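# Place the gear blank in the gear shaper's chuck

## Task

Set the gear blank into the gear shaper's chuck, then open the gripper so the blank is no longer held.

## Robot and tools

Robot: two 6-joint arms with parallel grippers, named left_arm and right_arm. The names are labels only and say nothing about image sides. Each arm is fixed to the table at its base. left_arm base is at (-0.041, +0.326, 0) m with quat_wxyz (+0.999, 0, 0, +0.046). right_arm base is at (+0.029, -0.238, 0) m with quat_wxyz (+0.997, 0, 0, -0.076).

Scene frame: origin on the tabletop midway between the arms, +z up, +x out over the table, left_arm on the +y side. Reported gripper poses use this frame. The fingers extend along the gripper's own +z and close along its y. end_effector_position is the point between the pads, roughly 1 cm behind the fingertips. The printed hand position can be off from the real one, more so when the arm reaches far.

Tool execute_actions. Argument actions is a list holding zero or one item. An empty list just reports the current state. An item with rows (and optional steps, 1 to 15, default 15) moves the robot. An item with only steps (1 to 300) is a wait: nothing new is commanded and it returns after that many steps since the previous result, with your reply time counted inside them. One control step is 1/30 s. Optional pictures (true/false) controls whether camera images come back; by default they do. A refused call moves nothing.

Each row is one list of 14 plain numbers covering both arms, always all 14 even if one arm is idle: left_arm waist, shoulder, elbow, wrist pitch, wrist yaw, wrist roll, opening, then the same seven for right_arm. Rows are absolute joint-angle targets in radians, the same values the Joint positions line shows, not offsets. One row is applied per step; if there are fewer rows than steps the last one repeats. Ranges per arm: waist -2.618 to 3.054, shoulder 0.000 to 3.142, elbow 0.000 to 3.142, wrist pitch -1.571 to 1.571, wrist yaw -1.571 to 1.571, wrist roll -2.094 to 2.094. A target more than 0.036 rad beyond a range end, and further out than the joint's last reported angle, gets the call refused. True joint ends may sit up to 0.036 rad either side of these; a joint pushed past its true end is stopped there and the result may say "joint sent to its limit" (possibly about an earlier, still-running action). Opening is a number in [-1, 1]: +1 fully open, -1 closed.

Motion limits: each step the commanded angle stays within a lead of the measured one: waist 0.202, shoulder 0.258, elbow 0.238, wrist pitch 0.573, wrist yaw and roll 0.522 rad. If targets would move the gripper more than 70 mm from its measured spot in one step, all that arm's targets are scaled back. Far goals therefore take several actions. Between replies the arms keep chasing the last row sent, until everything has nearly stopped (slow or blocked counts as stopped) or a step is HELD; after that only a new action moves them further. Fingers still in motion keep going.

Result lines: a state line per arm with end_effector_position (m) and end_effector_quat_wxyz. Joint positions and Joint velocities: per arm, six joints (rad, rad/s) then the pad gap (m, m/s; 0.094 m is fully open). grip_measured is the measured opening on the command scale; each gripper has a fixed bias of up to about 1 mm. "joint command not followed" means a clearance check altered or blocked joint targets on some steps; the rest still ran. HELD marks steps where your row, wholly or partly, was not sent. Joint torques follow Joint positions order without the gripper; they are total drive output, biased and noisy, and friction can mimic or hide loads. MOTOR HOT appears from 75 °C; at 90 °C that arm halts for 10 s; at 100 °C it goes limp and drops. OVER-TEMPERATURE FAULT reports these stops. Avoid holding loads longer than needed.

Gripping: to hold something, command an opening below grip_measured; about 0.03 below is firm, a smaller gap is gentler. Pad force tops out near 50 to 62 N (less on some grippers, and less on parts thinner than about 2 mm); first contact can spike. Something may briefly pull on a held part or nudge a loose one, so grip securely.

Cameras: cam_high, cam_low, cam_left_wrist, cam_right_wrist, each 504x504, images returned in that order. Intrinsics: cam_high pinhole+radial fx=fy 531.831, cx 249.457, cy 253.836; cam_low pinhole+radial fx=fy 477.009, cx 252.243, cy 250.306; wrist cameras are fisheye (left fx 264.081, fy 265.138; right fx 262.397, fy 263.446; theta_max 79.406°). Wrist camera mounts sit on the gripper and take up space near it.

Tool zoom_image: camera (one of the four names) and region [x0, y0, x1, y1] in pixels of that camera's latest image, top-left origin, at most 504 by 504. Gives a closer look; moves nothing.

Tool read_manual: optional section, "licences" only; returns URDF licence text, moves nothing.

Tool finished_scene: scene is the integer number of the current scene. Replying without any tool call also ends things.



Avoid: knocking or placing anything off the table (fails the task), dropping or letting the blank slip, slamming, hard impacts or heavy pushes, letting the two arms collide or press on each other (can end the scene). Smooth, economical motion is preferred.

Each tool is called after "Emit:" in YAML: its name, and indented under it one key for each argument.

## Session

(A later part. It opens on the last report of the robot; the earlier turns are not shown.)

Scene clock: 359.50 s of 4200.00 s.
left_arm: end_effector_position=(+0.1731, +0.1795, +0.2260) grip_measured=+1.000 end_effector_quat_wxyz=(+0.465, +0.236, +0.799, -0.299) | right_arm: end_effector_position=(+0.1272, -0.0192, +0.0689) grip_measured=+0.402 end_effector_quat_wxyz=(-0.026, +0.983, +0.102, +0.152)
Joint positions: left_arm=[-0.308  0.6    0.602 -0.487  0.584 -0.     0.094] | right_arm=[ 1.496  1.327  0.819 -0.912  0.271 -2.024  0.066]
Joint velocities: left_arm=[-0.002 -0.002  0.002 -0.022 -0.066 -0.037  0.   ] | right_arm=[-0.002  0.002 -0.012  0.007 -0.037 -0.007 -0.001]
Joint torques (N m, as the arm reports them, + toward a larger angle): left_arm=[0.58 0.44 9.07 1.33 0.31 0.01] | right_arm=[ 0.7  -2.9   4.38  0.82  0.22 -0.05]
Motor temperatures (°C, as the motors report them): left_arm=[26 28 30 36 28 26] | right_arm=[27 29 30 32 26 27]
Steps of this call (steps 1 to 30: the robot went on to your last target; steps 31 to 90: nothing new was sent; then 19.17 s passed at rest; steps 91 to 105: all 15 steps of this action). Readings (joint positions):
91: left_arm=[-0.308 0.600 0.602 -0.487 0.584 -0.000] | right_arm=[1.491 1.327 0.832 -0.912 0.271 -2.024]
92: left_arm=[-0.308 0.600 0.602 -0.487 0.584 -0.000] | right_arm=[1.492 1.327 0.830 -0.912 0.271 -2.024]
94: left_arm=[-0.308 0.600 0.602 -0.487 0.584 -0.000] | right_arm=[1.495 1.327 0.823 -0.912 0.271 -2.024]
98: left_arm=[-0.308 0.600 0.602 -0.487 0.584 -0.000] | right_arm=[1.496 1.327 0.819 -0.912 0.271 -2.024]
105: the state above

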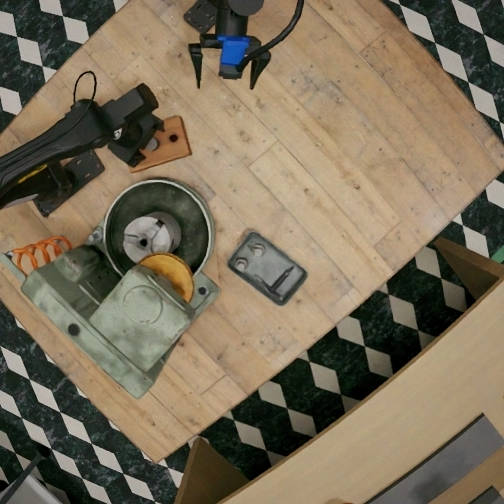

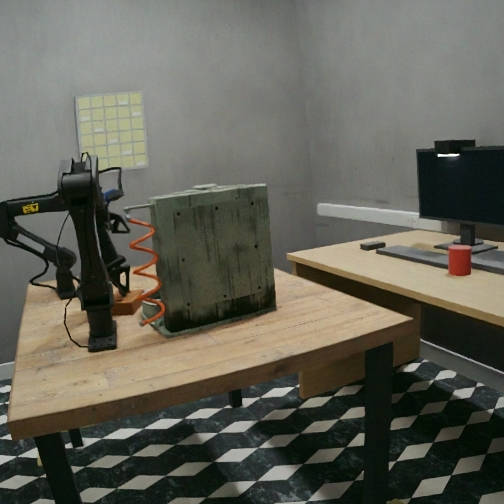

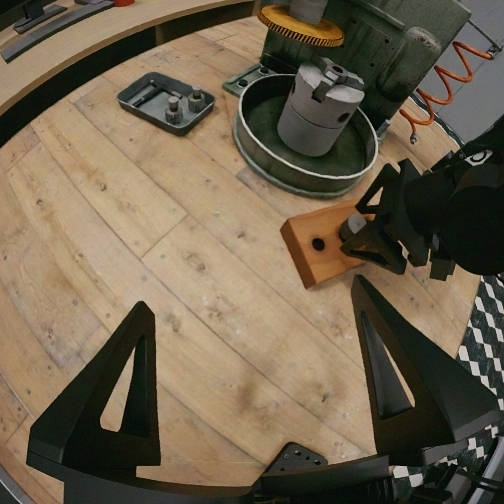

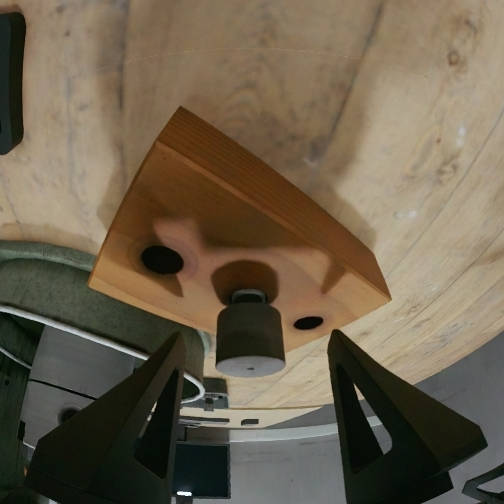

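Emit:
execute_actions:
  actions:
    - {"rows": [[-0.3,0.6,0.6,-0.5,0.6,0,1, 1.505,1.365,0.795,-0.935,0.275,-2.03,0.4],[-0.3,0.6,0.6,-0.5,0.6,0,1, 1.505,1.365,0.795,-0.935,0.275,-2.03,0.4],[-0.3,0.6,0.6,-0.5,0.6,0,1, 1.505,1.348,0.798,-0.922,0.275,-2.03,0.4]], "steps": 15}

Scene clock: 365.67 s of 4200.00 s.
left_arm: end_effector_position=(+0.1731, +0.1795, +0.2260) grip_measured=+1.000 end_effector_quat_wxyz=(+0.465, +0.236, +0.799, -0.299) | right_arm: end_effector_position=(+0.1267, -0.0210, +0.0649) grip_measured=+0.401 end_effector_quat_wxyz=(-0.017, +0.983, +0.103, +0.149)
Joint positions: left_arm=[-0.308  0.6    0.602 -0.487  0.584 -0.     0.094] | right_arm=[ 1.496  1.341  0.816 -0.912  0.271 -2.024  0.066]
Joint velocities: left_arm=[-0.002 -0.002 -0.012 -0.051  0.007  0.022  0.   ] | right_arm=[-0.002 -0.007  0.007 -0.007 -0.037 -0.022 -0.001]
Joint torques (N m, as the arm reports them, + toward a larger angle): left_arm=[ 0.52  0.43  9.12  1.28  0.31 -0.01] | right_arm=[ 0.7  -4.5   4.34  0.77  0.21 -0.06]
Motor temperatures (°C, as the motors report them): left_arm=[26 28 30 36 28 26] | right_arm=[27 29 30 32 26 27]
Steps of this call (steps 1 to 15: the robot went on to your last target; steps 16 to 90: nothing new was sent; then 2.67 s passed at rest; steps 91 to 105: all 15 steps of this action). Readings (joint positions):
91: left_arm=[-0.308 0.600 0.602 -0.487 0.584 -0.000] | right_arm=[1.496 1.329 0.819 -0.912 0.271 -2.024]
92: left_arm=[-0.308 0.600 0.602 -0.487 0.584 -0.000] | right_arm=[1.496 1.334 0.819 -0.912 0.271 -2.024]
94: left_arm=[-0.308 0.600 0.602 -0.487 0.584 -0.000] | right_arm=[1.496 1.341 0.817 -0.912 0.271 -2.024]
98: left_arm=[-0.308 0.600 0.602 -0.487 0.584 -0.000] | right_arm=[1.496 1.341 0.816 -0.912 0.271 -2.024]
105: the state above

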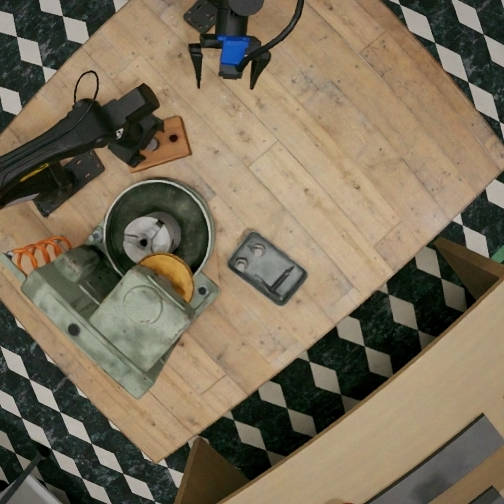

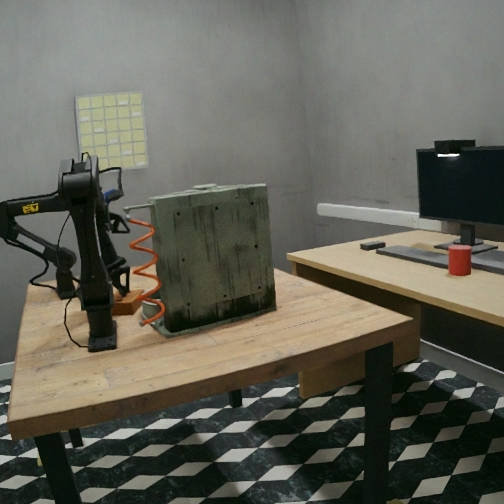

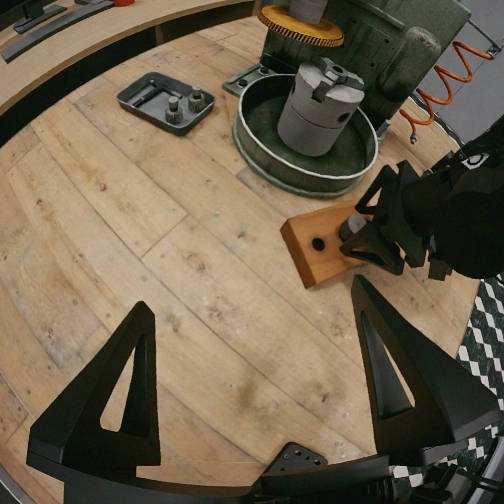

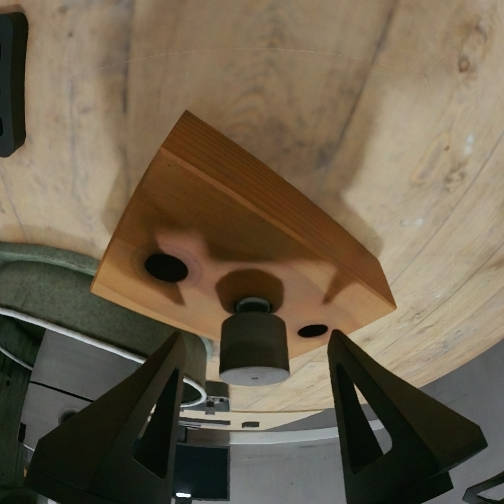

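Emit:
zoom_image:
  camera: "cam_right_wrist"
  region: [160, 270, 360, 420]

Emit:
zoom_image:
  camera: "cam_high"
  region: [100, 90, 200, 190]

Region (160, 270, 360, 420) of cam_right_wrist's 504x504 image, scaled by 2.520, with more detail than that image has; it fills the top 378 rows of this view, and the rest is white.

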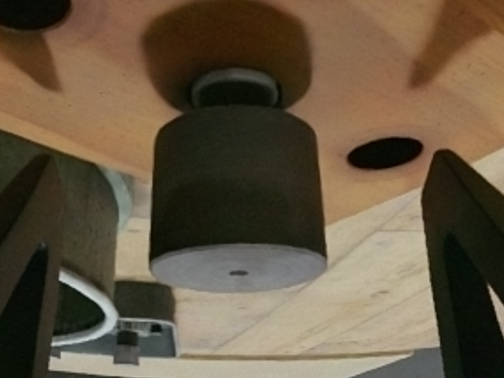

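Region (100, 90, 200, 190) of cam_high's 504x504 image, scaled by 5.040, with more detail than that image has.

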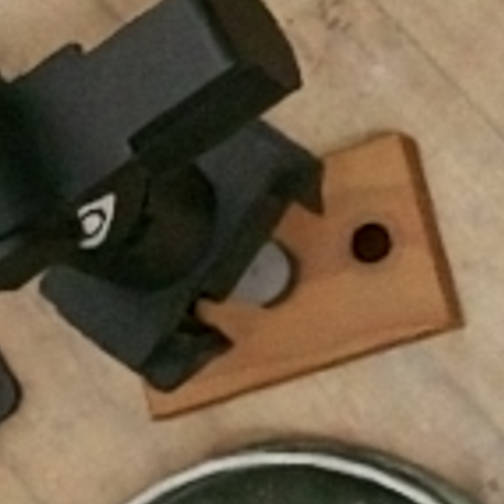

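Emit:
execute_actions:
  actions:
    - {"rows": [[-0.3,0.6,0.6,-0.5,0.6,0,1, 1.496,1.348,0.805,-0.915,0.275,-2.03,-0.30]], "steps": 12}
  pictures: false

Emit:
execute_actions:
  actions:
    - {"rows": [[-0.3,0.6,0.6,-0.5,0.6,0,1, 1.496,1.348,0.805,-0.915,0.275,-2.03,-0.32],[-0.3,0.6,0.6,-0.5,0.6,0,1, 1.496,1.348,0.805,-0.915,0.275,-2.03,-0.34],[-0.3,0.6,0.6,-0.5,0.6,0,1, 1.496,1.348,0.805,-0.915,0.275,-2.03,-0.36],[-0.3,0.6,0.6,-0.5,0.6,0,1, 1.496,1.348,0.805,-0.915,0.275,-2.03,-0.38],[-0.3,0.6,0.6,-0.5,0.6,0,1, 1.496,1.348,0.805,-0.915,0.275,-2.03,-0.40],[-0.3,0.6,0.6,-0.5,0.6,0,1, 1.496,1.348,0.805,-0.915,0.275,-2.03,-0.42],[-0.3,0.6,0.6,-0.5,0.6,0,1, 1.496,1.348,0.805,-0.915,0.275,-2.03,-0.44]], "steps": 15}

Scene clock: 379.90 s of 4200.00 s.
left_arm: end_effector_position=(+0.1731, +0.1795, +0.2260) grip_measured=+1.000 end_effector_quat_wxyz=(+0.465, +0.236, +0.799, -0.299) | right_arm: end_effector_position=(+0.1267, -0.0210, +0.0649) grip_measured=-0.298 end_effector_quat_wxyz=(-0.017, +0.983, +0.103, +0.149)
Joint positions: left_arm=[-0.308  0.6    0.602 -0.487  0.584 -0.     0.094] | right_arm=[ 1.496  1.341  0.816 -0.912  0.271 -2.024  0.033]
Joint velocities: left_arm=[-0.002 -0.002 -0.007  0.022 -0.007 -0.007  0.   ] | right_arm=[-0.007  0.002 -0.002  0.081 -0.037 -0.066  0.   ]
Joint torques (N m, as the arm reports them, + toward a larger angle): left_arm=[0.63 0.4  8.99 1.32 0.31 0.01] | right_arm=[-0.01 -4.49  4.77  0.83  0.21 -0.06]
Motor temperatures (°C, as the motors report them): left_arm=[26 28 30 36 28 26] | right_arm=[27 29 30 31 26 27]
Steps of this call (steps 1 to 15: the robot went on to your last target; steps 16 to 90: nothing new was sent; then 10.83 s passed at rest; steps 91 to 102: all 12 steps of this action). Readings (joint positions):
91: left_arm=[-0.308 0.600 0.602 -0.487 0.584 -0.000] | right_arm=[1.496 1.341 0.816 -0.912 0.271 -2.024]
92: left_arm=[-0.308 0.600 0.602 -0.487 0.584 -0.000] | right_arm=[1.496 1.341 0.816 -0.912 0.271 -2.024]
94: left_arm=[-0.308 0.600 0.602 -0.487 0.584 -0.000] | right_arm=[1.496 1.341 0.816 -0.912 0.271 -2.024]
98: left_arm=[-0.308 0.600 0.602 -0.487 0.584 -0.000] | right_arm=[1.496 1.341 0.816 -0.912 0.271 -2.024]
102: the state above

Scene clock: 380.40 s of 4200.00 s.
left_arm: end_effector_position=(+0.1730, +0.1795, +0.2260) grip_measured=+1.000 end_effector_quat_wxyz=(+0.465, +0.236, +0.799, -0.299) | right_arm: end_effector_position=(+0.1271, -0.0211, +0.0650) grip_measured=-0.412 end_effector_quat_wxyz=(-0.017, +0.983, +0.103, +0.150)
Joint positions: left_arm=[-0.308  0.6    0.602 -0.487  0.584 -0.     0.094] | right_arm=[ 1.496  1.341  0.816 -0.912  0.273 -2.025  0.028]
Joint velocities: left_arm=[ 0.002  0.007  0.017 -0.037  0.007 -0.037  0.   ] | right_arm=[-0.007 -0.007  0.002 -0.022  0.022 -0.066 -0.   ]
Joint torques (N m, as the arm reports them, + toward a larger angle): left_arm=[0.57 0.37 9.04 1.32 0.31 0.02] | right_arm=[-0.02 -4.49  4.77  0.83  0.19 -0.06]
Motor temperatures (°C, as the motors report them): left_arm=[26 28 30 36 28 26] | right_arm=[27 29 30 31 26 27]
Steps of this call (steps 1 to 15: all 15 steps of this action). Readings (joint positions):
1: left_arm=[-0.308 0.600 0.602 -0.487 0.584 -0.000] | right_arm=[1.496 1.341 0.816 -0.912 0.271 -2.024]
2: left_arm=[-0.308 0.600 0.602 -0.487 0.584 -0.000] | right_arm=[1.496 1.341 0.816 -0.912 0.272 -2.025]
4: left_arm=[-0.308 0.600 0.602 -0.487 0.584 -0.000] | right_arm=[1.496 1.341 0.816 -0.912 0.273 -2.025]
8: left_arm=[-0.308 0.600 0.602 -0.487 0.584 -0.000] | right_arm=[1.496 1.341 0.816 -0.912 0.273 -2.025]
15: the state above

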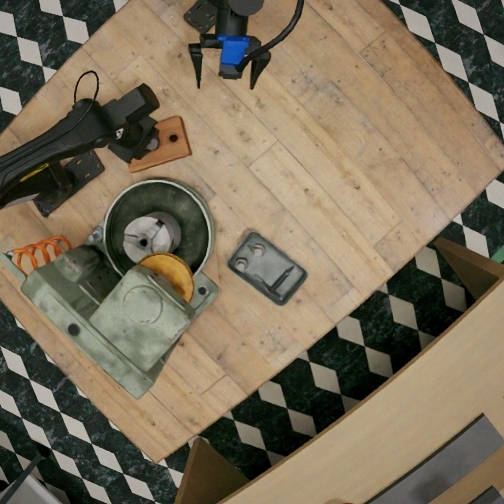

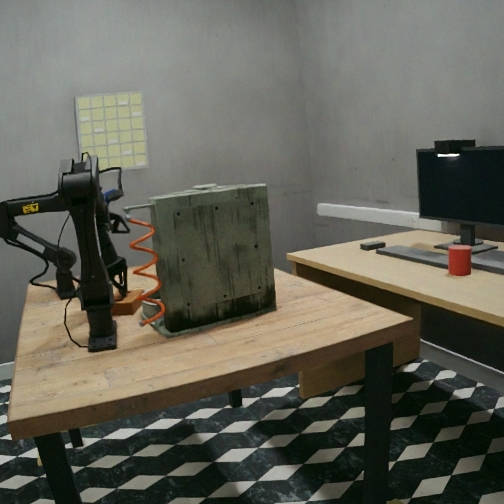

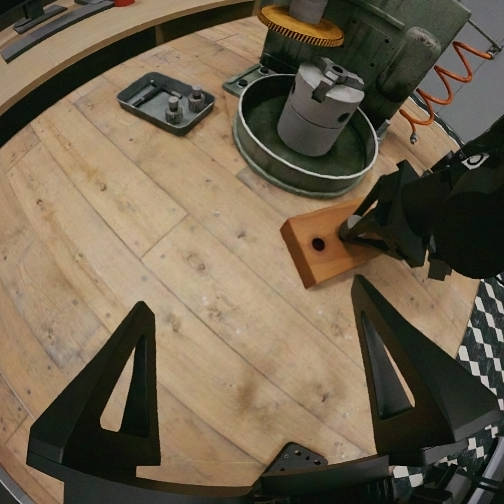

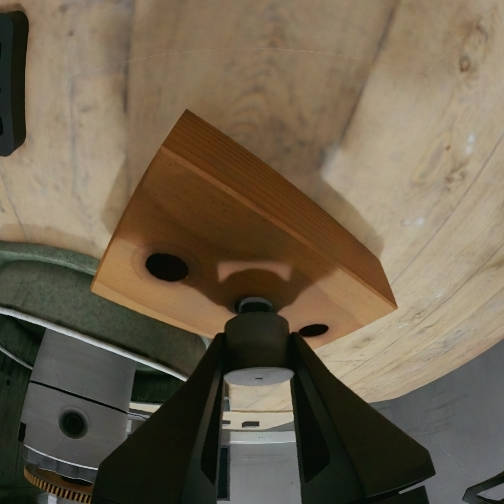

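Emit:
execute_actions:
  actions:
    - {"rows": [[-0.3,0.6,0.6,-0.5,0.6,0,1, 1.496,1.335,0.835,-0.935,0.273,-2.03,-0.445],[-0.3,0.6,0.6,-0.5,0.6,0,1, 1.496,1.330,0.845,-0.948,0.273,-2.03,-0.445],[-0.3,0.6,0.6,-0.5,0.6,0,1, 1.496,1.326,0.855,-0.961,0.273,-2.03,-0.445],[-0.3,0.6,0.6,-0.5,0.6,0,1, 1.496,1.323,0.865,-0.974,0.273,-2.03,-0.445],[-0.3,0.6,0.6,-0.5,0.6,0,1, 1.496,1.320,0.875,-0.987,0.273,-2.03,-0.445],[-0.3,0.6,0.6,-0.5,0.6,0,1, 1.496,1.317,0.885,-1.000,0.273,-2.03,-0.445],[-0.3,0.6,0.6,-0.5,0.6,0,1, 1.496,1.314,0.895,-1.013,0.273,-2.03,-0.445],[-0.3,0.6,0.6,-0.5,0.6,0,1, 1.496,1.312,0.905,-1.025,0.273,-2.03,-0.445],[-0.3,0.6,0.6,-0.5,0.6,0,1, 1.496,1.310,0.915,-1.037,0.273,-2.03,-0.445],[-0.3,0.6,0.6,-0.5,0.6,0,1, 1.496,1.308,0.925,-1.049,0.273,-2.03,-0.445],[-0.3,0.6,0.6,-0.5,0.6,0,1, 1.496,1.306,0.935,-1.061,0.273,-2.03,-0.445],[-0.3,0.6,0.6,-0.5,0.6,0,1, 1.496,1.304,0.945,-1.072,0.273,-2.03,-0.445],[-0.3,0.6,0.6,-0.5,0.6,0,1, 1.496,1.303,0.955,-1.082,0.273,-2.03,-0.445],[-0.3,0.6,0.6,-0.5,0.6,0,1, 1.496,1.302,0.965,-1.090,0.273,-2.03,-0.445]], "steps": 15}

Scene clock: 394.57 s of 4200.00 s.
left_arm: end_effector_position=(+0.1730, +0.1795, +0.2260) grip_measured=+1.000 end_effector_quat_wxyz=(+0.465, +0.236, +0.799, -0.299) | right_arm: end_effector_position=(+0.1276, -0.0186, +0.0921) grip_measured=-0.412 end_effector_quat_wxyz=(-0.014, +0.983, +0.103, +0.149)
Joint positions: left_arm=[-0.308  0.6    0.602 -0.487  0.584 -0.     0.094] | right_arm=[ 1.496  1.332  0.92  -1.032  0.273 -2.025  0.028]
Joint velocities: left_arm=[ 0.007 -0.012 -0.012  0.037 -0.007  0.022  0.   ] | right_arm=[-0.002 -0.09   0.247 -0.227 -0.007 -0.007  0.001]
Joint torques (N m, as the arm reports them, + toward a larger angle): left_arm=[0.6  0.36 8.99 1.31 0.29 0.01] | right_arm=[-0.02 -7.71  7.4   0.65  0.18 -0.05]
Motor temperatures (°C, as the motors report them): left_arm=[26 28 30 36 28 26] | right_arm=[27 29 30 31 26 27]
Steps of this call (steps 1 to 15: the robot went on to your last target; steps 16 to 90: nothing new was sent; then 10.67 s passed at rest; steps 91 to 105: all 15 steps of this action). Readings (joint positions):
91: left_arm=[-0.308 0.600 0.602 -0.487 0.584 -0.000] | right_arm=[1.496 1.341 0.816 -0.912 0.273 -2.025]
92: left_arm=[-0.308 0.600 0.602 -0.487 0.584 -0.000] | right_arm=[1.496 1.341 0.816 -0.912 0.273 -2.025]
94: left_arm=[-0.308 0.600 0.602 -0.487 0.584 -0.000] | right_arm=[1.496 1.341 0.818 -0.919 0.273 -2.025]
98: left_arm=[-0.308 0.600 0.602 -0.487 0.584 -0.000] | right_arm=[1.496 1.341 0.849 -0.957 0.273 -2.025]
105: the state above

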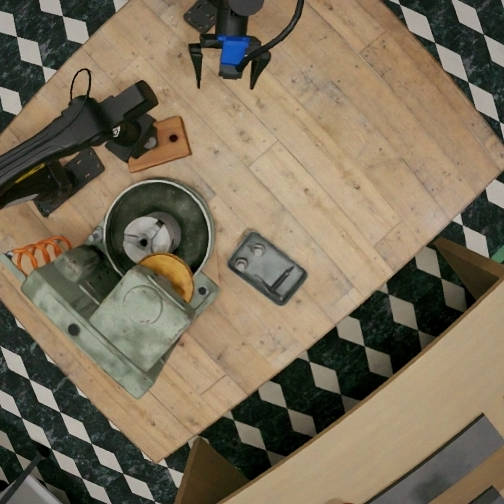

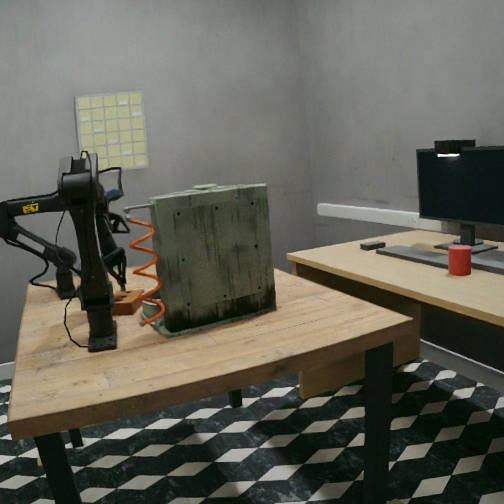

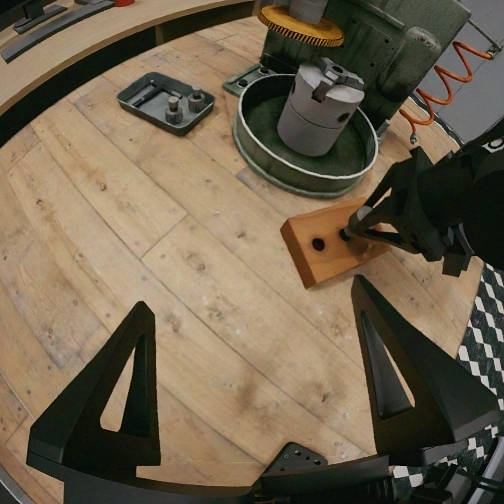

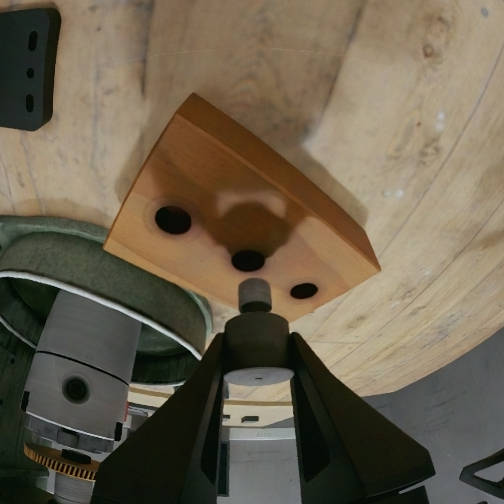

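Emit:
execute_actions:
  actions:
    - {"rows": [[-0.3,0.6,0.6,-0.5,0.6,0,1, 1.496,1.31,1.00,-1.13,0.273,-2.03,-0.445],[-0.3,0.6,0.6,-0.5,0.6,0,1, 1.496,1.31,1.04,-1.17,0.273,-2.03,-0.445],[-0.3,0.6,0.6,-0.5,0.6,0,1, 1.496,1.315,1.09,-1.215,0.273,-2.03,-0.445],[-0.3,0.6,0.6,-0.5,0.6,0,1, 1.496,1.32,1.14,-1.26,0.273,-2.03,-0.445],[-0.3,0.6,0.6,-0.5,0.6,0,1, 1.496,1.325,1.19,-1.305,0.273,-2.03,-0.445],[-0.3,0.6,0.6,-0.5,0.6,0,1, 1.496,1.33,1.24,-1.35,0.273,-2.03,-0.445],[-0.3,0.6,0.6,-0.5,0.6,0,1, 1.496,1.34,1.29,-1.39,0.273,-2.03,-0.445],[-0.3,0.6,0.6,-0.5,0.6,0,1, 1.496,1.35,1.34,-1.43,0.273,-2.03,-0.445],[-0.3,0.6,0.6,-0.5,0.6,0,1, 1.48,1.36,1.39,-1.47,0.273,-2.03,-0.445],[-0.3,0.6,0.6,-0.5,0.6,0,1, 1.45,1.37,1.43,-1.50,0.273,-2.03,-0.445],[-0.3,0.6,0.6,-0.5,0.6,0,1, 1.41,1.378,1.465,-1.525,0.273,-2.03,-0.445],[-0.3,0.6,0.6,-0.5,0.6,0,1, 1.36,1.383,1.49,-1.54,0.273,-2.03,-0.445],[-0.3,0.6,0.6,-0.5,0.6,0,1, 1.31,1.387,1.505,-1.55,0.273,-2.03,-0.445],[-0.3,0.6,0.6,-0.5,0.6,0,1, 1.26,1.39,1.51,-1.552,0.273,-2.03,-0.445],[-0.3,0.6,0.6,-0.5,0.6,0,1, 1.20,1.39,1.51,-1.552,0.273,-2.03,-0.445]], "steps": 15}
  pictures: false

Emit:
execute_actions:
  actions:
    - {"rows": [[-0.3,0.6,0.6,-0.5,0.6,0,1, 1.14,1.39,1.51,-1.552,0.273,-2.03,-0.445],[-0.3,0.6,0.6,-0.5,0.6,0,1, 1.08,1.39,1.51,-1.552,0.273,-2.03,-0.445],[-0.3,0.6,0.6,-0.5,0.6,0,1, 1.02,1.39,1.51,-1.552,0.273,-2.03,-0.445],[-0.3,0.6,0.6,-0.5,0.6,0,1, 0.97,1.39,1.51,-1.552,0.273,-2.03,-0.445],[-0.3,0.6,0.6,-0.5,0.6,0,1, 0.92,1.39,1.51,-1.552,0.273,-2.03,-0.445],[-0.3,0.6,0.6,-0.5,0.6,0,1, 0.88,1.39,1.51,-1.552,0.273,-2.03,-0.445],[-0.3,0.6,0.6,-0.5,0.6,0,1, 0.84,1.39,1.51,-1.552,0.273,-2.03,-0.445],[-0.3,0.6,0.6,-0.5,0.6,0,1, 0.81,1.39,1.51,-1.552,0.273,-2.03,-0.445],[-0.3,0.6,0.6,-0.5,0.6,0,1, 0.785,1.39,1.51,-1.552,0.273,-2.03,-0.445],[-0.3,0.6,0.6,-0.5,0.6,0,1, 0.765,1.39,1.51,-1.552,0.273,-2.03,-0.445],[-0.3,0.6,0.6,-0.5,0.6,0,1, 0.75,1.39,1.51,-1.552,0.273,-2.03,-0.445]], "steps": 15}
  pictures: false

Emit:
execute_actions:
  actions:
    - {"steps": 12}

Scene clock: 424.43 s of 4200.00 s.
left_arm: end_effector_position=(+0.1730, +0.1795, +0.2260) grip_measured=+1.000 end_effector_quat_wxyz=(+0.465, +0.236, +0.799, -0.299) | right_arm: end_effector_position=(+0.1756, -0.0162, +0.2292) grip_measured=-0.411 end_effector_quat_wxyz=(-0.056, +0.984, +0.004, +0.169)
Joint positions: left_arm=[-0.308  0.6    0.602 -0.487  0.584 -0.     0.094] | right_arm=[ 1.309  1.367  1.479 -1.435  0.262 -2.025  0.028]
Joint velocities: left_arm=[-0.017 -0.012  0.012 -0.081  0.022  0.007  0.   ] | right_arm=[-1.59   0.1    0.242 -0.374 -0.139  0.022  0.001]
Joint torques (N m, as the arm reports them, + toward a larger angle): left_arm=[0.62 0.39 9.05 1.31 0.29 0.  ] | right_arm=[-1.05 -3.69  6.35  0.54  0.36 -0.05]
Motor temperatures (°C, as the motors report them): left_arm=[26 28 30 36 28 26] | right_arm=[27 30 32 30 26 27]
Steps of this call (steps 1 to 30: the robot went on to your last target; steps 31 to 90: nothing new was sent; then 26.37 s passed at rest; steps 91 to 105: all 15 steps of this action). Readings (joint positions):
91: left_arm=[-0.308 0.600 0.602 -0.487 0.584 -0.000] | right_arm=[1.496 1.325 0.938 -1.072 0.273 -2.025]
92: left_arm=[-0.308 0.600 0.602 -0.487 0.584 -0.000] | right_arm=[1.496 1.325 0.949 -1.088 0.273 -2.025]
94: left_arm=[-0.308 0.600 0.602 -0.487 0.584 -0.000] | right_arm=[1.496 1.325 1.006 -1.145 0.273 -2.025]
98: left_arm=[-0.308 0.600 0.602 -0.487 0.584 -0.000] | right_arm=[1.496 1.329 1.215 -1.269 0.273 -2.025]
105: the state above

Scene clock: 424.93 s of 4200.00 s.
left_arm: end_effector_position=(+0.1730, +0.1795, +0.2260) grip_measured=+1.000 end_effector_quat_wxyz=(+0.465, +0.236, +0.799, -0.299) | right_arm: end_effector_position=(+0.2565, -0.1396, +0.2220) grip_measured=-0.412 end_effector_quat_wxyz=(+0.037, +0.953, -0.261, +0.149)
Joint positions: left_arm=[-0.308  0.6    0.602 -0.487  0.584 -0.     0.094] | right_arm=[ 0.754  1.389  1.485 -1.527  0.276 -2.025  0.028]
Joint velocities: left_arm=[-0.017 -0.002  0.007  0.125 -0.212 -0.051  0.   ] | right_arm=[-0.002 -0.007 -0.007 -0.081  0.066 -0.022 -0.   ]
Joint torques (N m, as the arm reports them, + toward a larger angle): left_arm=[0.56 0.37 9.11 1.31 0.31 0.  ] | right_arm=[-0.35 -5.42  6.87  0.69  0.15 -0.04]
Motor temperatures (°C, as the motors report them): left_arm=[26 28 30 36 28 26] | right_arm=[27 30 32 30 26 27]
Steps of this call (steps 1 to 15: all 15 steps of this action). Readings (joint positions):
1: left_arm=[-0.308 0.600 0.602 -0.487 0.584 -0.000] | right_arm=[1.251 1.370 1.484 -1.448 0.263 -2.025]
2: left_arm=[-0.308 0.600 0.602 -0.487 0.584 -0.000] | right_arm=[1.192 1.373 1.485 -1.459 0.264 -2.025]
4: left_arm=[-0.308 0.600 0.602 -0.487 0.584 -0.000] | right_arm=[1.071 1.382 1.485 -1.482 0.267 -2.025]
8: left_arm=[-0.308 0.600 0.602 -0.487 0.584 -0.000] | right_arm=[0.872 1.389 1.485 -1.504 0.272 -2.025]
15: the state above

Scene clock: 425.33 s of 4200.00 s.
left_arm: end_effector_position=(+0.1730, +0.1795, +0.2260) grip_measured=+1.000 end_effector_quat_wxyz=(+0.465, +0.236, +0.799, -0.299) | right_arm: end_effector_position=(+0.2559, -0.1401, +0.2219) grip_measured=-0.412 end_effector_quat_wxyz=(+0.039, +0.953, -0.260, +0.148)
Joint positions: left_arm=[-0.308  0.6    0.602 -0.487  0.584 -0.     0.094] | right_arm=[ 0.754  1.389  1.485 -1.53   0.276 -2.025  0.028]
Joint velocities: left_arm=[ 0.007  0.002 -0.002 -0.007  0.007  0.007  0.   ] | right_arm=[-0.007 -0.007 -0.002 -0.081  0.007 -0.066 -0.001]
Joint torques (N m, as the arm reports them, + toward a larger angle): left_arm=[ 0.66  0.4   9.08  1.33  0.31 -0.01] | right_arm=[-0.31 -5.37  6.92  0.67  0.14 -0.05]
Motor temperatures (°C, as the motors report them): left_arm=[26 28 30 36 28 26] | right_arm=[27 30 32 30 26 27]
Steps of this call (steps 1 to 12: the robot went on to your last target). Readings (joint positions):
1: left_arm=[-0.308 0.600 0.602 -0.487 0.584 -0.000] | right_arm=[0.754 1.389 1.485 -1.528 0.276 -2.025]
2: left_arm=[-0.308 0.600 0.602 -0.487 0.584 -0.000] | right_arm=[0.754 1.389 1.485 -1.529 0.276 -2.025]
4: left_arm=[-0.308 0.600 0.602 -0.487 0.584 -0.000] | right_arm=[0.754 1.389 1.485 -1.530 0.276 -2.025]
8: left_arm=[-0.308 0.600 0.602 -0.487 0.584 -0.000] | right_arm=[0.754 1.389 1.485 -1.530 0.276 -2.025]
12: the state above

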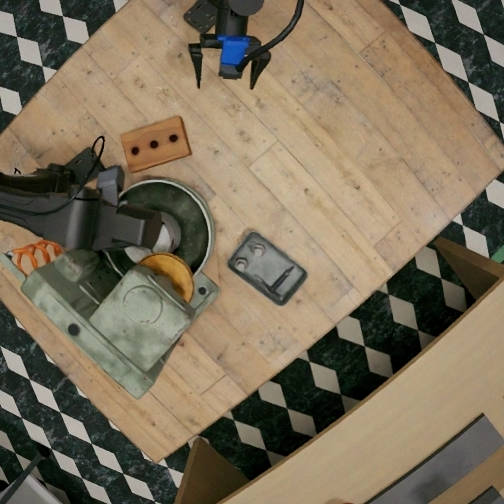

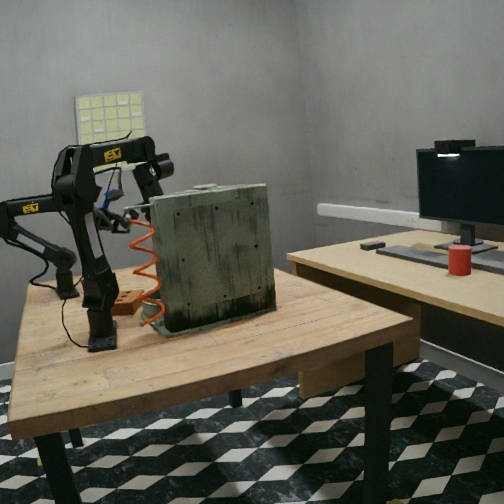

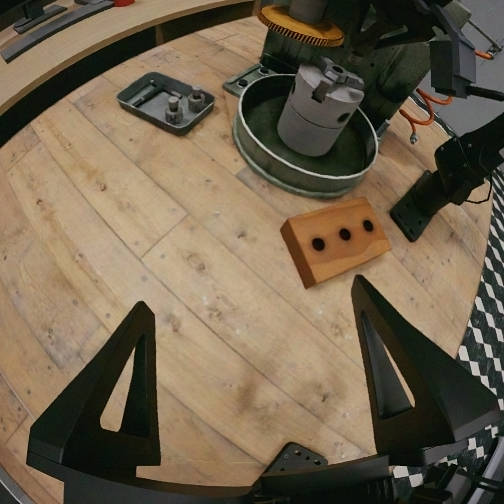

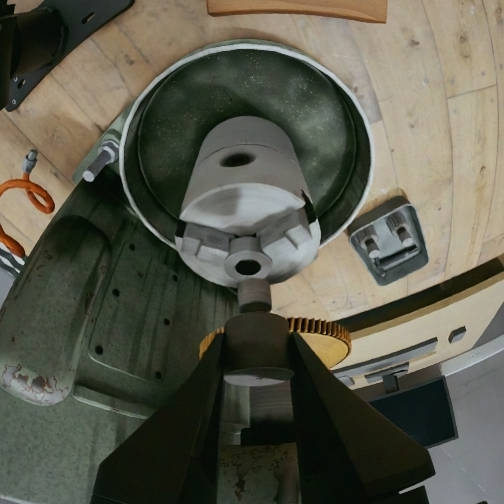

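Emit:
zoom_image:
  camera: "cam_right_wrist"
  region: [170, 180, 360, 400]

Region (170, 180, 360, 400) of cam_right_wrist's 504x504 image, scaled by 2.291, with more detail than that image has; it fills the left 435 columns of this view, and the rest is white.

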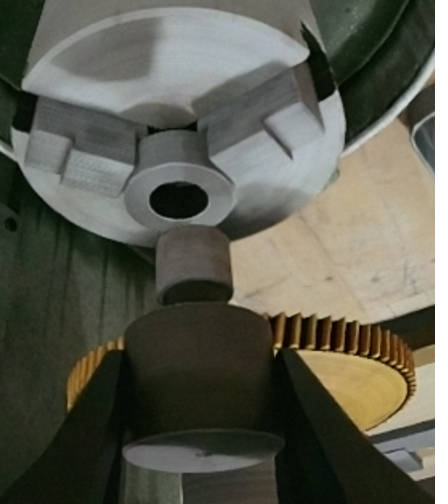

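Emit:
execute_actions:
  actions:
    - {"rows": [[-0.35,1.539,0.965,0.574,1.3,0,1, 0.754,1.39,1.51,-1.552,0.273,-2.03,-0.445]], "steps": 15}
  pictures: false

Emit:
execute_actions:
  actions:
    - {"steps": 25}

Scene clock: 463.63 s of 4200.00 s.
left_arm: end_effector_position=(+0.2802, +0.0722, +0.3094) grip_measured=+1.000 end_effector_quat_wxyz=(+0.512, +0.468, +0.537, -0.481) | right_arm: end_effector_position=(+0.2558, -0.1401, +0.2219) grip_measured=-0.412 end_effector_quat_wxyz=(+0.039, +0.953, -0.260, +0.148)
Joint positions: left_arm=[-0.342  1.493  0.983  0.471  1.22  -0.001  0.094] | right_arm=[ 0.754  1.389  1.485 -1.531  0.276 -2.025  0.028]
Joint velocities: left_arm=[-0.002  1.726 -0.139  0.374  0.227  0.007  0.   ] | right_arm=[ 0.007 -0.012 -0.007  0.022  0.022 -0.051  0.001]
Joint torques (N m, as the arm reports them, + toward a larger angle): left_arm=[ -0.63 -12.04   7.85   1.57   0.43   0.01] | right_arm=[ 0.01 -5.39  6.9   0.67  0.14 -0.05]
Motor temperatures (°C, as the motors report them): left_arm=[26 28 30 36 28 26] | right_arm=[27 29 32 30 26 27]
Steps of this call (steps 1 to 15: the robot went on to your last target; steps 16 to 90: nothing new was sent; then 34.80 s passed at rest; steps 91 to 105: all 15 steps of this action). Readings (joint positions):
91: left_arm=[-0.309 0.614 0.610 -0.472 0.611 -0.001] | right_arm=[0.754 1.389 1.485 -1.530 0.276 -2.025]
92: left_arm=[-0.313 0.652 0.632 -0.436 0.657 -0.001] | right_arm=[0.754 1.389 1.485 -1.530 0.276 -2.025]
94: left_arm=[-0.319 0.744 0.698 -0.338 0.750 -0.001] | right_arm=[0.754 1.389 1.485 -1.530 0.276 -2.025]
98: left_arm=[-0.330 0.965 0.861 -0.059 0.978 -0.001] | right_arm=[0.754 1.389 1.485 -1.531 0.276 -2.025]
105: the state above

Scene clock: 464.47 s of 4200.00 s.
left_arm: end_effector_position=(+0.2757, +0.0694, +0.2907) grip_measured=+1.000 end_effector_quat_wxyz=(+0.499, +0.487, +0.517, -0.497) | right_arm: end_effector_position=(+0.2558, -0.1401, +0.2219) grip_measured=-0.412 end_effector_quat_wxyz=(+0.039, +0.953, -0.260, +0.148)
Joint positions: left_arm=[-0.342  1.549  0.951  0.571  1.288 -0.001  0.094] | right_arm=[ 0.754  1.389  1.485 -1.531  0.276 -2.025  0.028]
Joint velocities: left_arm=[-0.007 -0.012 -0.002  0.007  0.037  0.007  0.   ] | right_arm=[-0.002  0.012 -0.002  0.022 -0.007  0.007  0.   ]
Joint torques (N m, as the arm reports them, + toward a larger angle): left_arm=[-0.56 -8.36 10.11  1.18  0.13  0.02] | right_arm=[ 0.01 -5.4   6.89  0.67  0.14 -0.04]
Motor temperatures (°C, as the motors report them): left_arm=[26 28 30 36 28 26] | right_arm=[27 29 32 30 26 27]
Steps of this call (steps 1 to 25: the robot went on to your last target). Readings (joint positions):
1: left_arm=[-0.342 1.542 0.976 0.481 1.225 -0.001] | right_arm=[0.754 1.389 1.485 -1.531 0.276 -2.025]
2: left_arm=[-0.342 1.572 0.966 0.483 1.231 -0.001] | right_arm=[0.754 1.389 1.485 -1.531 0.276 -2.025]
4: left_arm=[-0.342 1.590 0.951 0.486 1.243 -0.001] | right_arm=[0.754 1.389 1.485 -1.531 0.276 -2.025]
8: left_arm=[-0.342 1.564 0.951 0.532 1.268 -0.001] | right_arm=[0.754 1.389 1.485 -1.531 0.276 -2.025]
25: the state above

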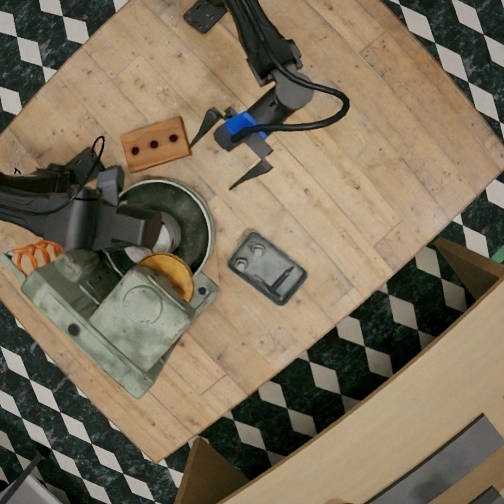

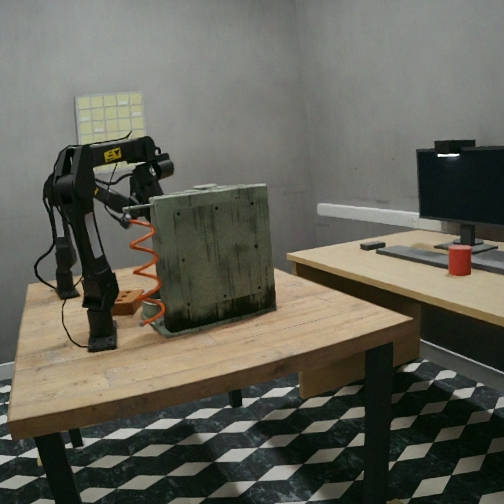

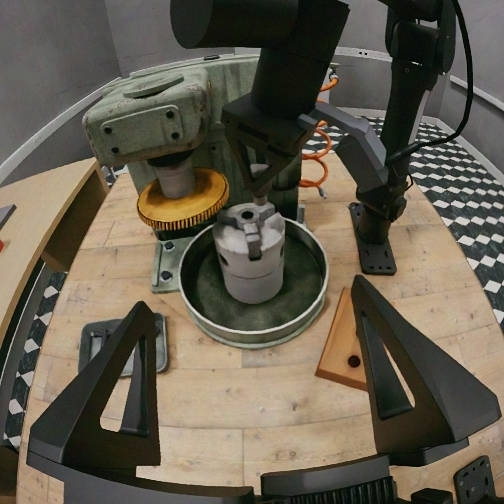

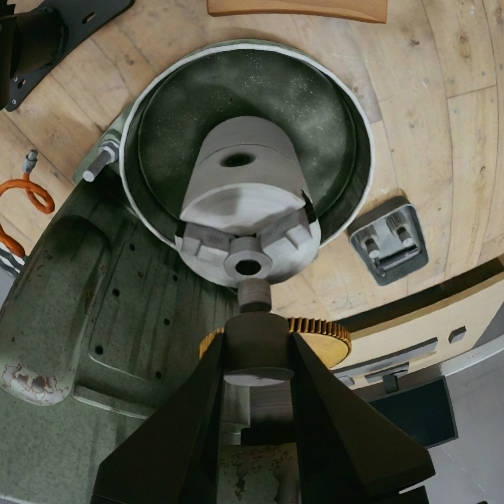

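Emit:
zoom_image:
  camera: "cam_left_wrist"
  region: [80, 40, 340, 300]

Region (80, 40, 340, 300) of cam_left_wrist's 504x504 image, scaled by 1.938, with more detail than that image has.

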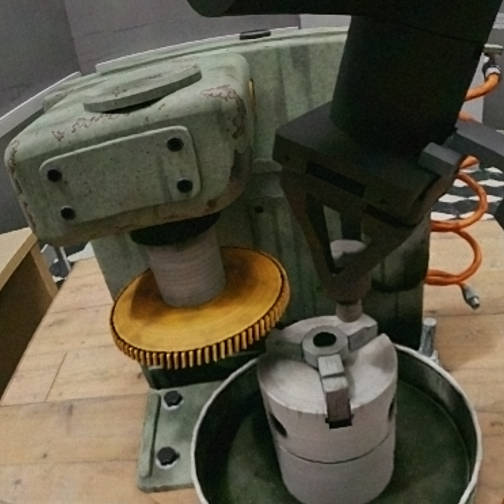

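Emit:
execute_actions:
  actions:
    - {"rows": [[-0.35,1.539,0.965,0.574,1.3,0,1, 0.79,1.39,1.50,-1.54,0.273,-2.03,-0.445],[-0.35,1.539,0.965,0.574,1.3,0,1, 0.83,1.39,1.50,-1.54,0.273,-2.03,-0.445],[-0.35,1.539,0.965,0.574,1.3,0,1, 0.88,1.39,1.50,-1.54,0.273,-2.03,-0.445],[-0.35,1.539,0.965,0.574,1.3,0,1, 0.94,1.385,1.49,-1.53,0.273,-2.03,-0.445],[-0.35,1.539,0.965,0.574,1.3,0,1, 1.00,1.38,1.47,-1.51,0.273,-2.03,-0.445],[-0.35,1.539,0.965,0.574,1.3,0,1, 1.06,1.37,1.44,-1.49,0.273,-2.03,-0.445],[-0.35,1.539,0.965,0.574,1.3,0,1, 1.12,1.36,1.40,-1.46,0.273,-2.03,-0.445],[-0.35,1.539,0.965,0.574,1.3,0,1, 1.18,1.35,1.36,-1.43,0.273,-2.03,-0.445],[-0.35,1.539,0.965,0.574,1.3,0,1, 1.24,1.34,1.32,-1.40,0.273,-2.03,-0.445],[-0.35,1.539,0.965,0.574,1.3,0,1, 1.30,1.33,1.28,-1.37,0.273,-2.03,-0.445],[-0.35,1.539,0.965,0.574,1.3,0,1, 1.35,1.32,1.24,-1.34,0.273,-2.03,-0.445],[-0.35,1.539,0.965,0.574,1.3,0,1, 1.40,1.31,1.20,-1.31,0.273,-2.03,-0.445],[-0.35,1.539,0.965,0.574,1.3,0,1, 1.44,1.30,1.16,-1.28,0.273,-2.03,-0.445],[-0.35,1.539,0.965,0.574,1.3,0,1, 1.47,1.295,1.12,-1.245,0.273,-2.03,-0.445],[-0.35,1.539,0.965,0.574,1.3,0,1, 1.49,1.29,1.08,-1.21,0.273,-2.03,-0.445]], "steps": 15}
  pictures: false

Emit:
execute_actions:
  actions:
    - {"rows": [[-0.35,1.539,0.965,0.574,1.3,0,1, 1.50,1.29,1.05,-1.18,0.273,-2.03,-0.445],[-0.35,1.539,0.965,0.574,1.3,0,1, 1.502,1.29,1.02,-1.155,0.273,-2.03,-0.445],[-0.35,1.539,0.965,0.574,1.3,0,1, 1.502,1.292,0.995,-1.13,0.273,-2.03,-0.445],[-0.35,1.539,0.965,0.574,1.3,0,1, 1.502,1.294,0.975,-1.11,0.273,-2.03,-0.445],[-0.35,1.539,0.965,0.574,1.3,0,1, 1.502,1.296,0.96,-1.095,0.273,-2.03,-0.445],[-0.35,1.539,0.965,0.574,1.3,0,1, 1.502,1.298,0.95,-1.085,0.273,-2.03,-0.445],[-0.35,1.539,0.965,0.574,1.3,0,1, 1.502,1.30,0.943,-1.08,0.273,-2.03,-0.445]], "steps": 15}
  pictures: false

Emit:
execute_actions:
  actions:
    - {"steps": 12}

Scene clock: 531.40 s of 4200.00 s.
left_arm: end_effector_position=(+0.2756, +0.0694, +0.2908) grip_measured=+1.000 end_effector_quat_wxyz=(+0.499, +0.487, +0.516, -0.497) | right_arm: end_effector_position=(+0.1365, -0.0305, +0.1505) grip_measured=-0.412 end_effector_quat_wxyz=(+0.010, +0.987, +0.081, +0.140)
Joint positions: left_arm=[-0.342  1.549  0.951  0.571  1.289 -0.001  0.094] | right_arm=[ 1.443  1.334  1.16  -1.313  0.269 -2.025  0.028]
Joint velocities: left_arm=[-0.017 -0.002 -0.007 -0.022  0.007 -0.022  0.   ] | right_arm=[ 0.96  -0.252 -1.184  0.784 -0.037 -0.066  0.001]
Joint torques (N m, as the arm reports them, + toward a larger angle): left_arm=[-0.54 -8.38 10.15  1.2   0.14  0.01] | right_arm=[-0.97 -8.3   5.06  0.65  0.29 -0.06]
Motor temperatures (°C, as the motors report them): left_arm=[26 30 31 35 28 26] | right_arm=[27 29 33 29 26 27]
Steps of this call (steps 1 to 15: the robot went on to your last target; steps 16 to 90: nothing new was sent; then 63.43 s passed at rest; steps 91 to 105: all 15 steps of this action). Readings (joint positions):
91: left_arm=[-0.342 1.549 0.951 0.571 1.289 -0.001] | right_arm=[0.757 1.389 1.485 -1.531 0.277 -2.025]
92: left_arm=[-0.342 1.549 0.951 0.571 1.289 -0.001] | right_arm=[0.769 1.389 1.485 -1.531 0.278 -2.025]
94: left_arm=[-0.342 1.549 0.951 0.571 1.289 -0.001] | right_arm=[0.832 1.389 1.485 -1.531 0.284 -2.025]
98: left_arm=[-0.342 1.549 0.951 0.571 1.289 -0.001] | right_arm=[1.067 1.382 1.444 -1.483 0.284 -2.025]
105: the state above

Scene clock: 531.90 s of 4200.00 s.
left_arm: end_effector_position=(+0.2756, +0.0694, +0.2908) grip_measured=+1.000 end_effector_quat_wxyz=(+0.499, +0.487, +0.516, -0.497) | right_arm: end_effector_position=(+0.1240, -0.0246, +0.1006) grip_measured=-0.412 end_effector_quat_wxyz=(-0.005, +0.984, +0.107, +0.141)
Joint positions: left_arm=[-0.342  1.549  0.951  0.571  1.289 -0.001  0.094] | right_arm=[ 1.499  1.32   0.949 -1.096  0.264 -2.025  0.028]
Joint velocities: left_arm=[-0.007  0.017 -0.012  0.007 -0.007  0.037  0.   ] | right_arm=[-0.012 -0.007  0.002  0.081  0.022 -0.007 -0.001]
Joint torques (N m, as the arm reports them, + toward a larger angle): left_arm=[-0.54 -8.38 10.13  1.19  0.14 -0.02] | right_arm=[ 0.25 -7.12  5.12  0.79  0.27 -0.04]
Motor temperatures (°C, as the motors report them): left_arm=[26 30 31 35 28 26] | right_arm=[27 29 32 29 26 27]
Steps of this call (steps 1 to 15: all 15 steps of this action). Readings (joint positions):
1: left_arm=[-0.342 1.549 0.951 0.571 1.289 -0.001] | right_arm=[1.471 1.328 1.121 -1.289 0.267 -2.025]
2: left_arm=[-0.342 1.549 0.951 0.571 1.289 -0.001] | right_arm=[1.488 1.323 1.085 -1.266 0.265 -2.025]
4: left_arm=[-0.342 1.549 0.951 0.571 1.289 -0.001] | right_arm=[1.499 1.320 1.025 -1.220 0.264 -2.025]
8: left_arm=[-0.342 1.549 0.951 0.571 1.289 -0.001] | right_arm=[1.499 1.320 0.955 -1.149 0.264 -2.025]
15: the state above

Scene clock: 532.30 s of 4200.00 s.
left_arm: end_effector_position=(+0.2756, +0.0694, +0.2908) grip_measured=+1.000 end_effector_quat_wxyz=(+0.499, +0.487, +0.516, -0.497) | right_arm: end_effector_position=(+0.1246, -0.0221, +0.1009) grip_measured=-0.412 end_effector_quat_wxyz=(-0.010, +0.984, +0.107, +0.143)
Joint positions: left_arm=[-0.342  1.549  0.951  0.571  1.289 -0.001  0.094] | right_arm=[ 1.499  1.32   0.949 -1.085  0.264 -2.025  0.028]
Joint velocities: left_arm=[ 0.002  0.002 -0.007 -0.066 -0.051 -0.037  0.   ] | right_arm=[ 0.002 -0.022 -0.002  0.007 -0.051  0.037  0.001]
Joint torques (N m, as the arm reports them, + toward a larger angle): left_arm=[-0.6  -8.48 10.15  1.2   0.14  0.02] | right_arm=[ 0.24 -7.12  5.18  0.86  0.27 -0.04]
Motor temperatures (°C, as the motors report them): left_arm=[26 30 31 35 28 26] | right_arm=[27 29 32 29 26 27]
Steps of this call (steps 1 to 12: the robot went on to your last target). Readings (joint positions):
1: left_arm=[-0.342 1.549 0.951 0.571 1.289 -0.001] | right_arm=[1.499 1.320 0.949 -1.092 0.264 -2.025]
2: left_arm=[-0.342 1.549 0.951 0.571 1.289 -0.001] | right_arm=[1.499 1.320 0.949 -1.091 0.264 -2.025]
4: left_arm=[-0.342 1.549 0.951 0.571 1.289 -0.001] | right_arm=[1.499 1.320 0.949 -1.088 0.264 -2.025]
8: left_arm=[-0.342 1.549 0.951 0.571 1.289 -0.001] | right_arm=[1.499 1.320 0.949 -1.085 0.264 -2.025]
12: the state above

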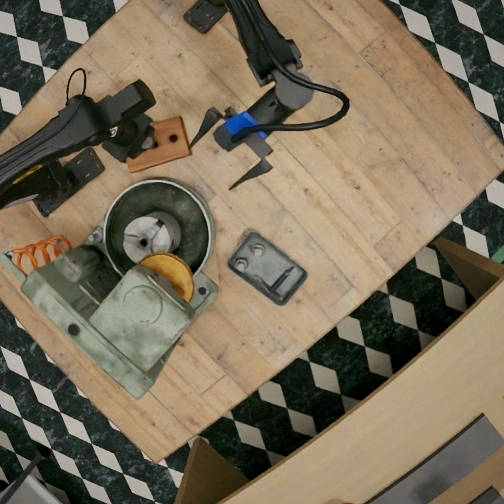

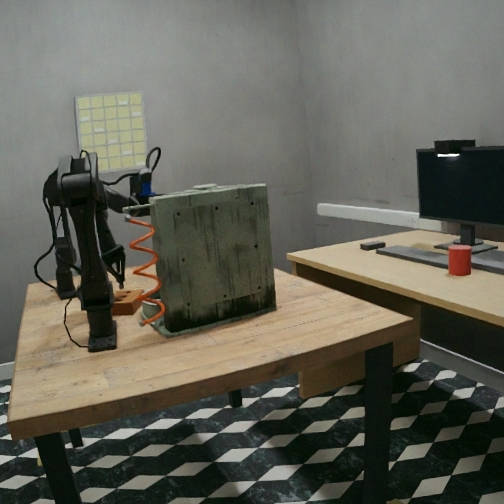

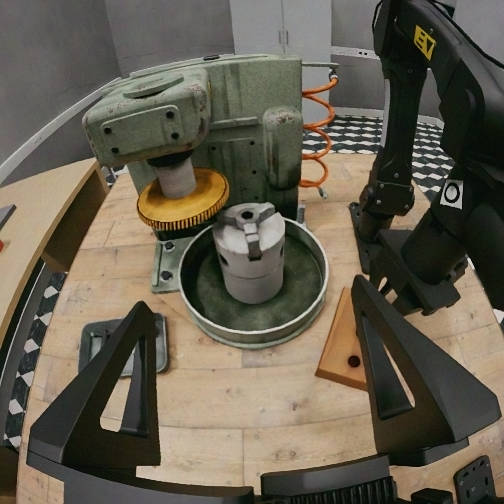

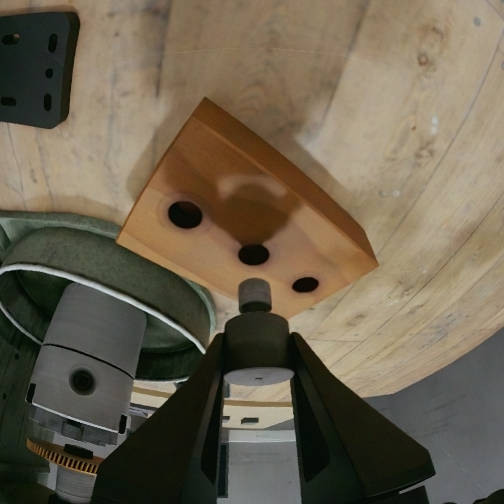

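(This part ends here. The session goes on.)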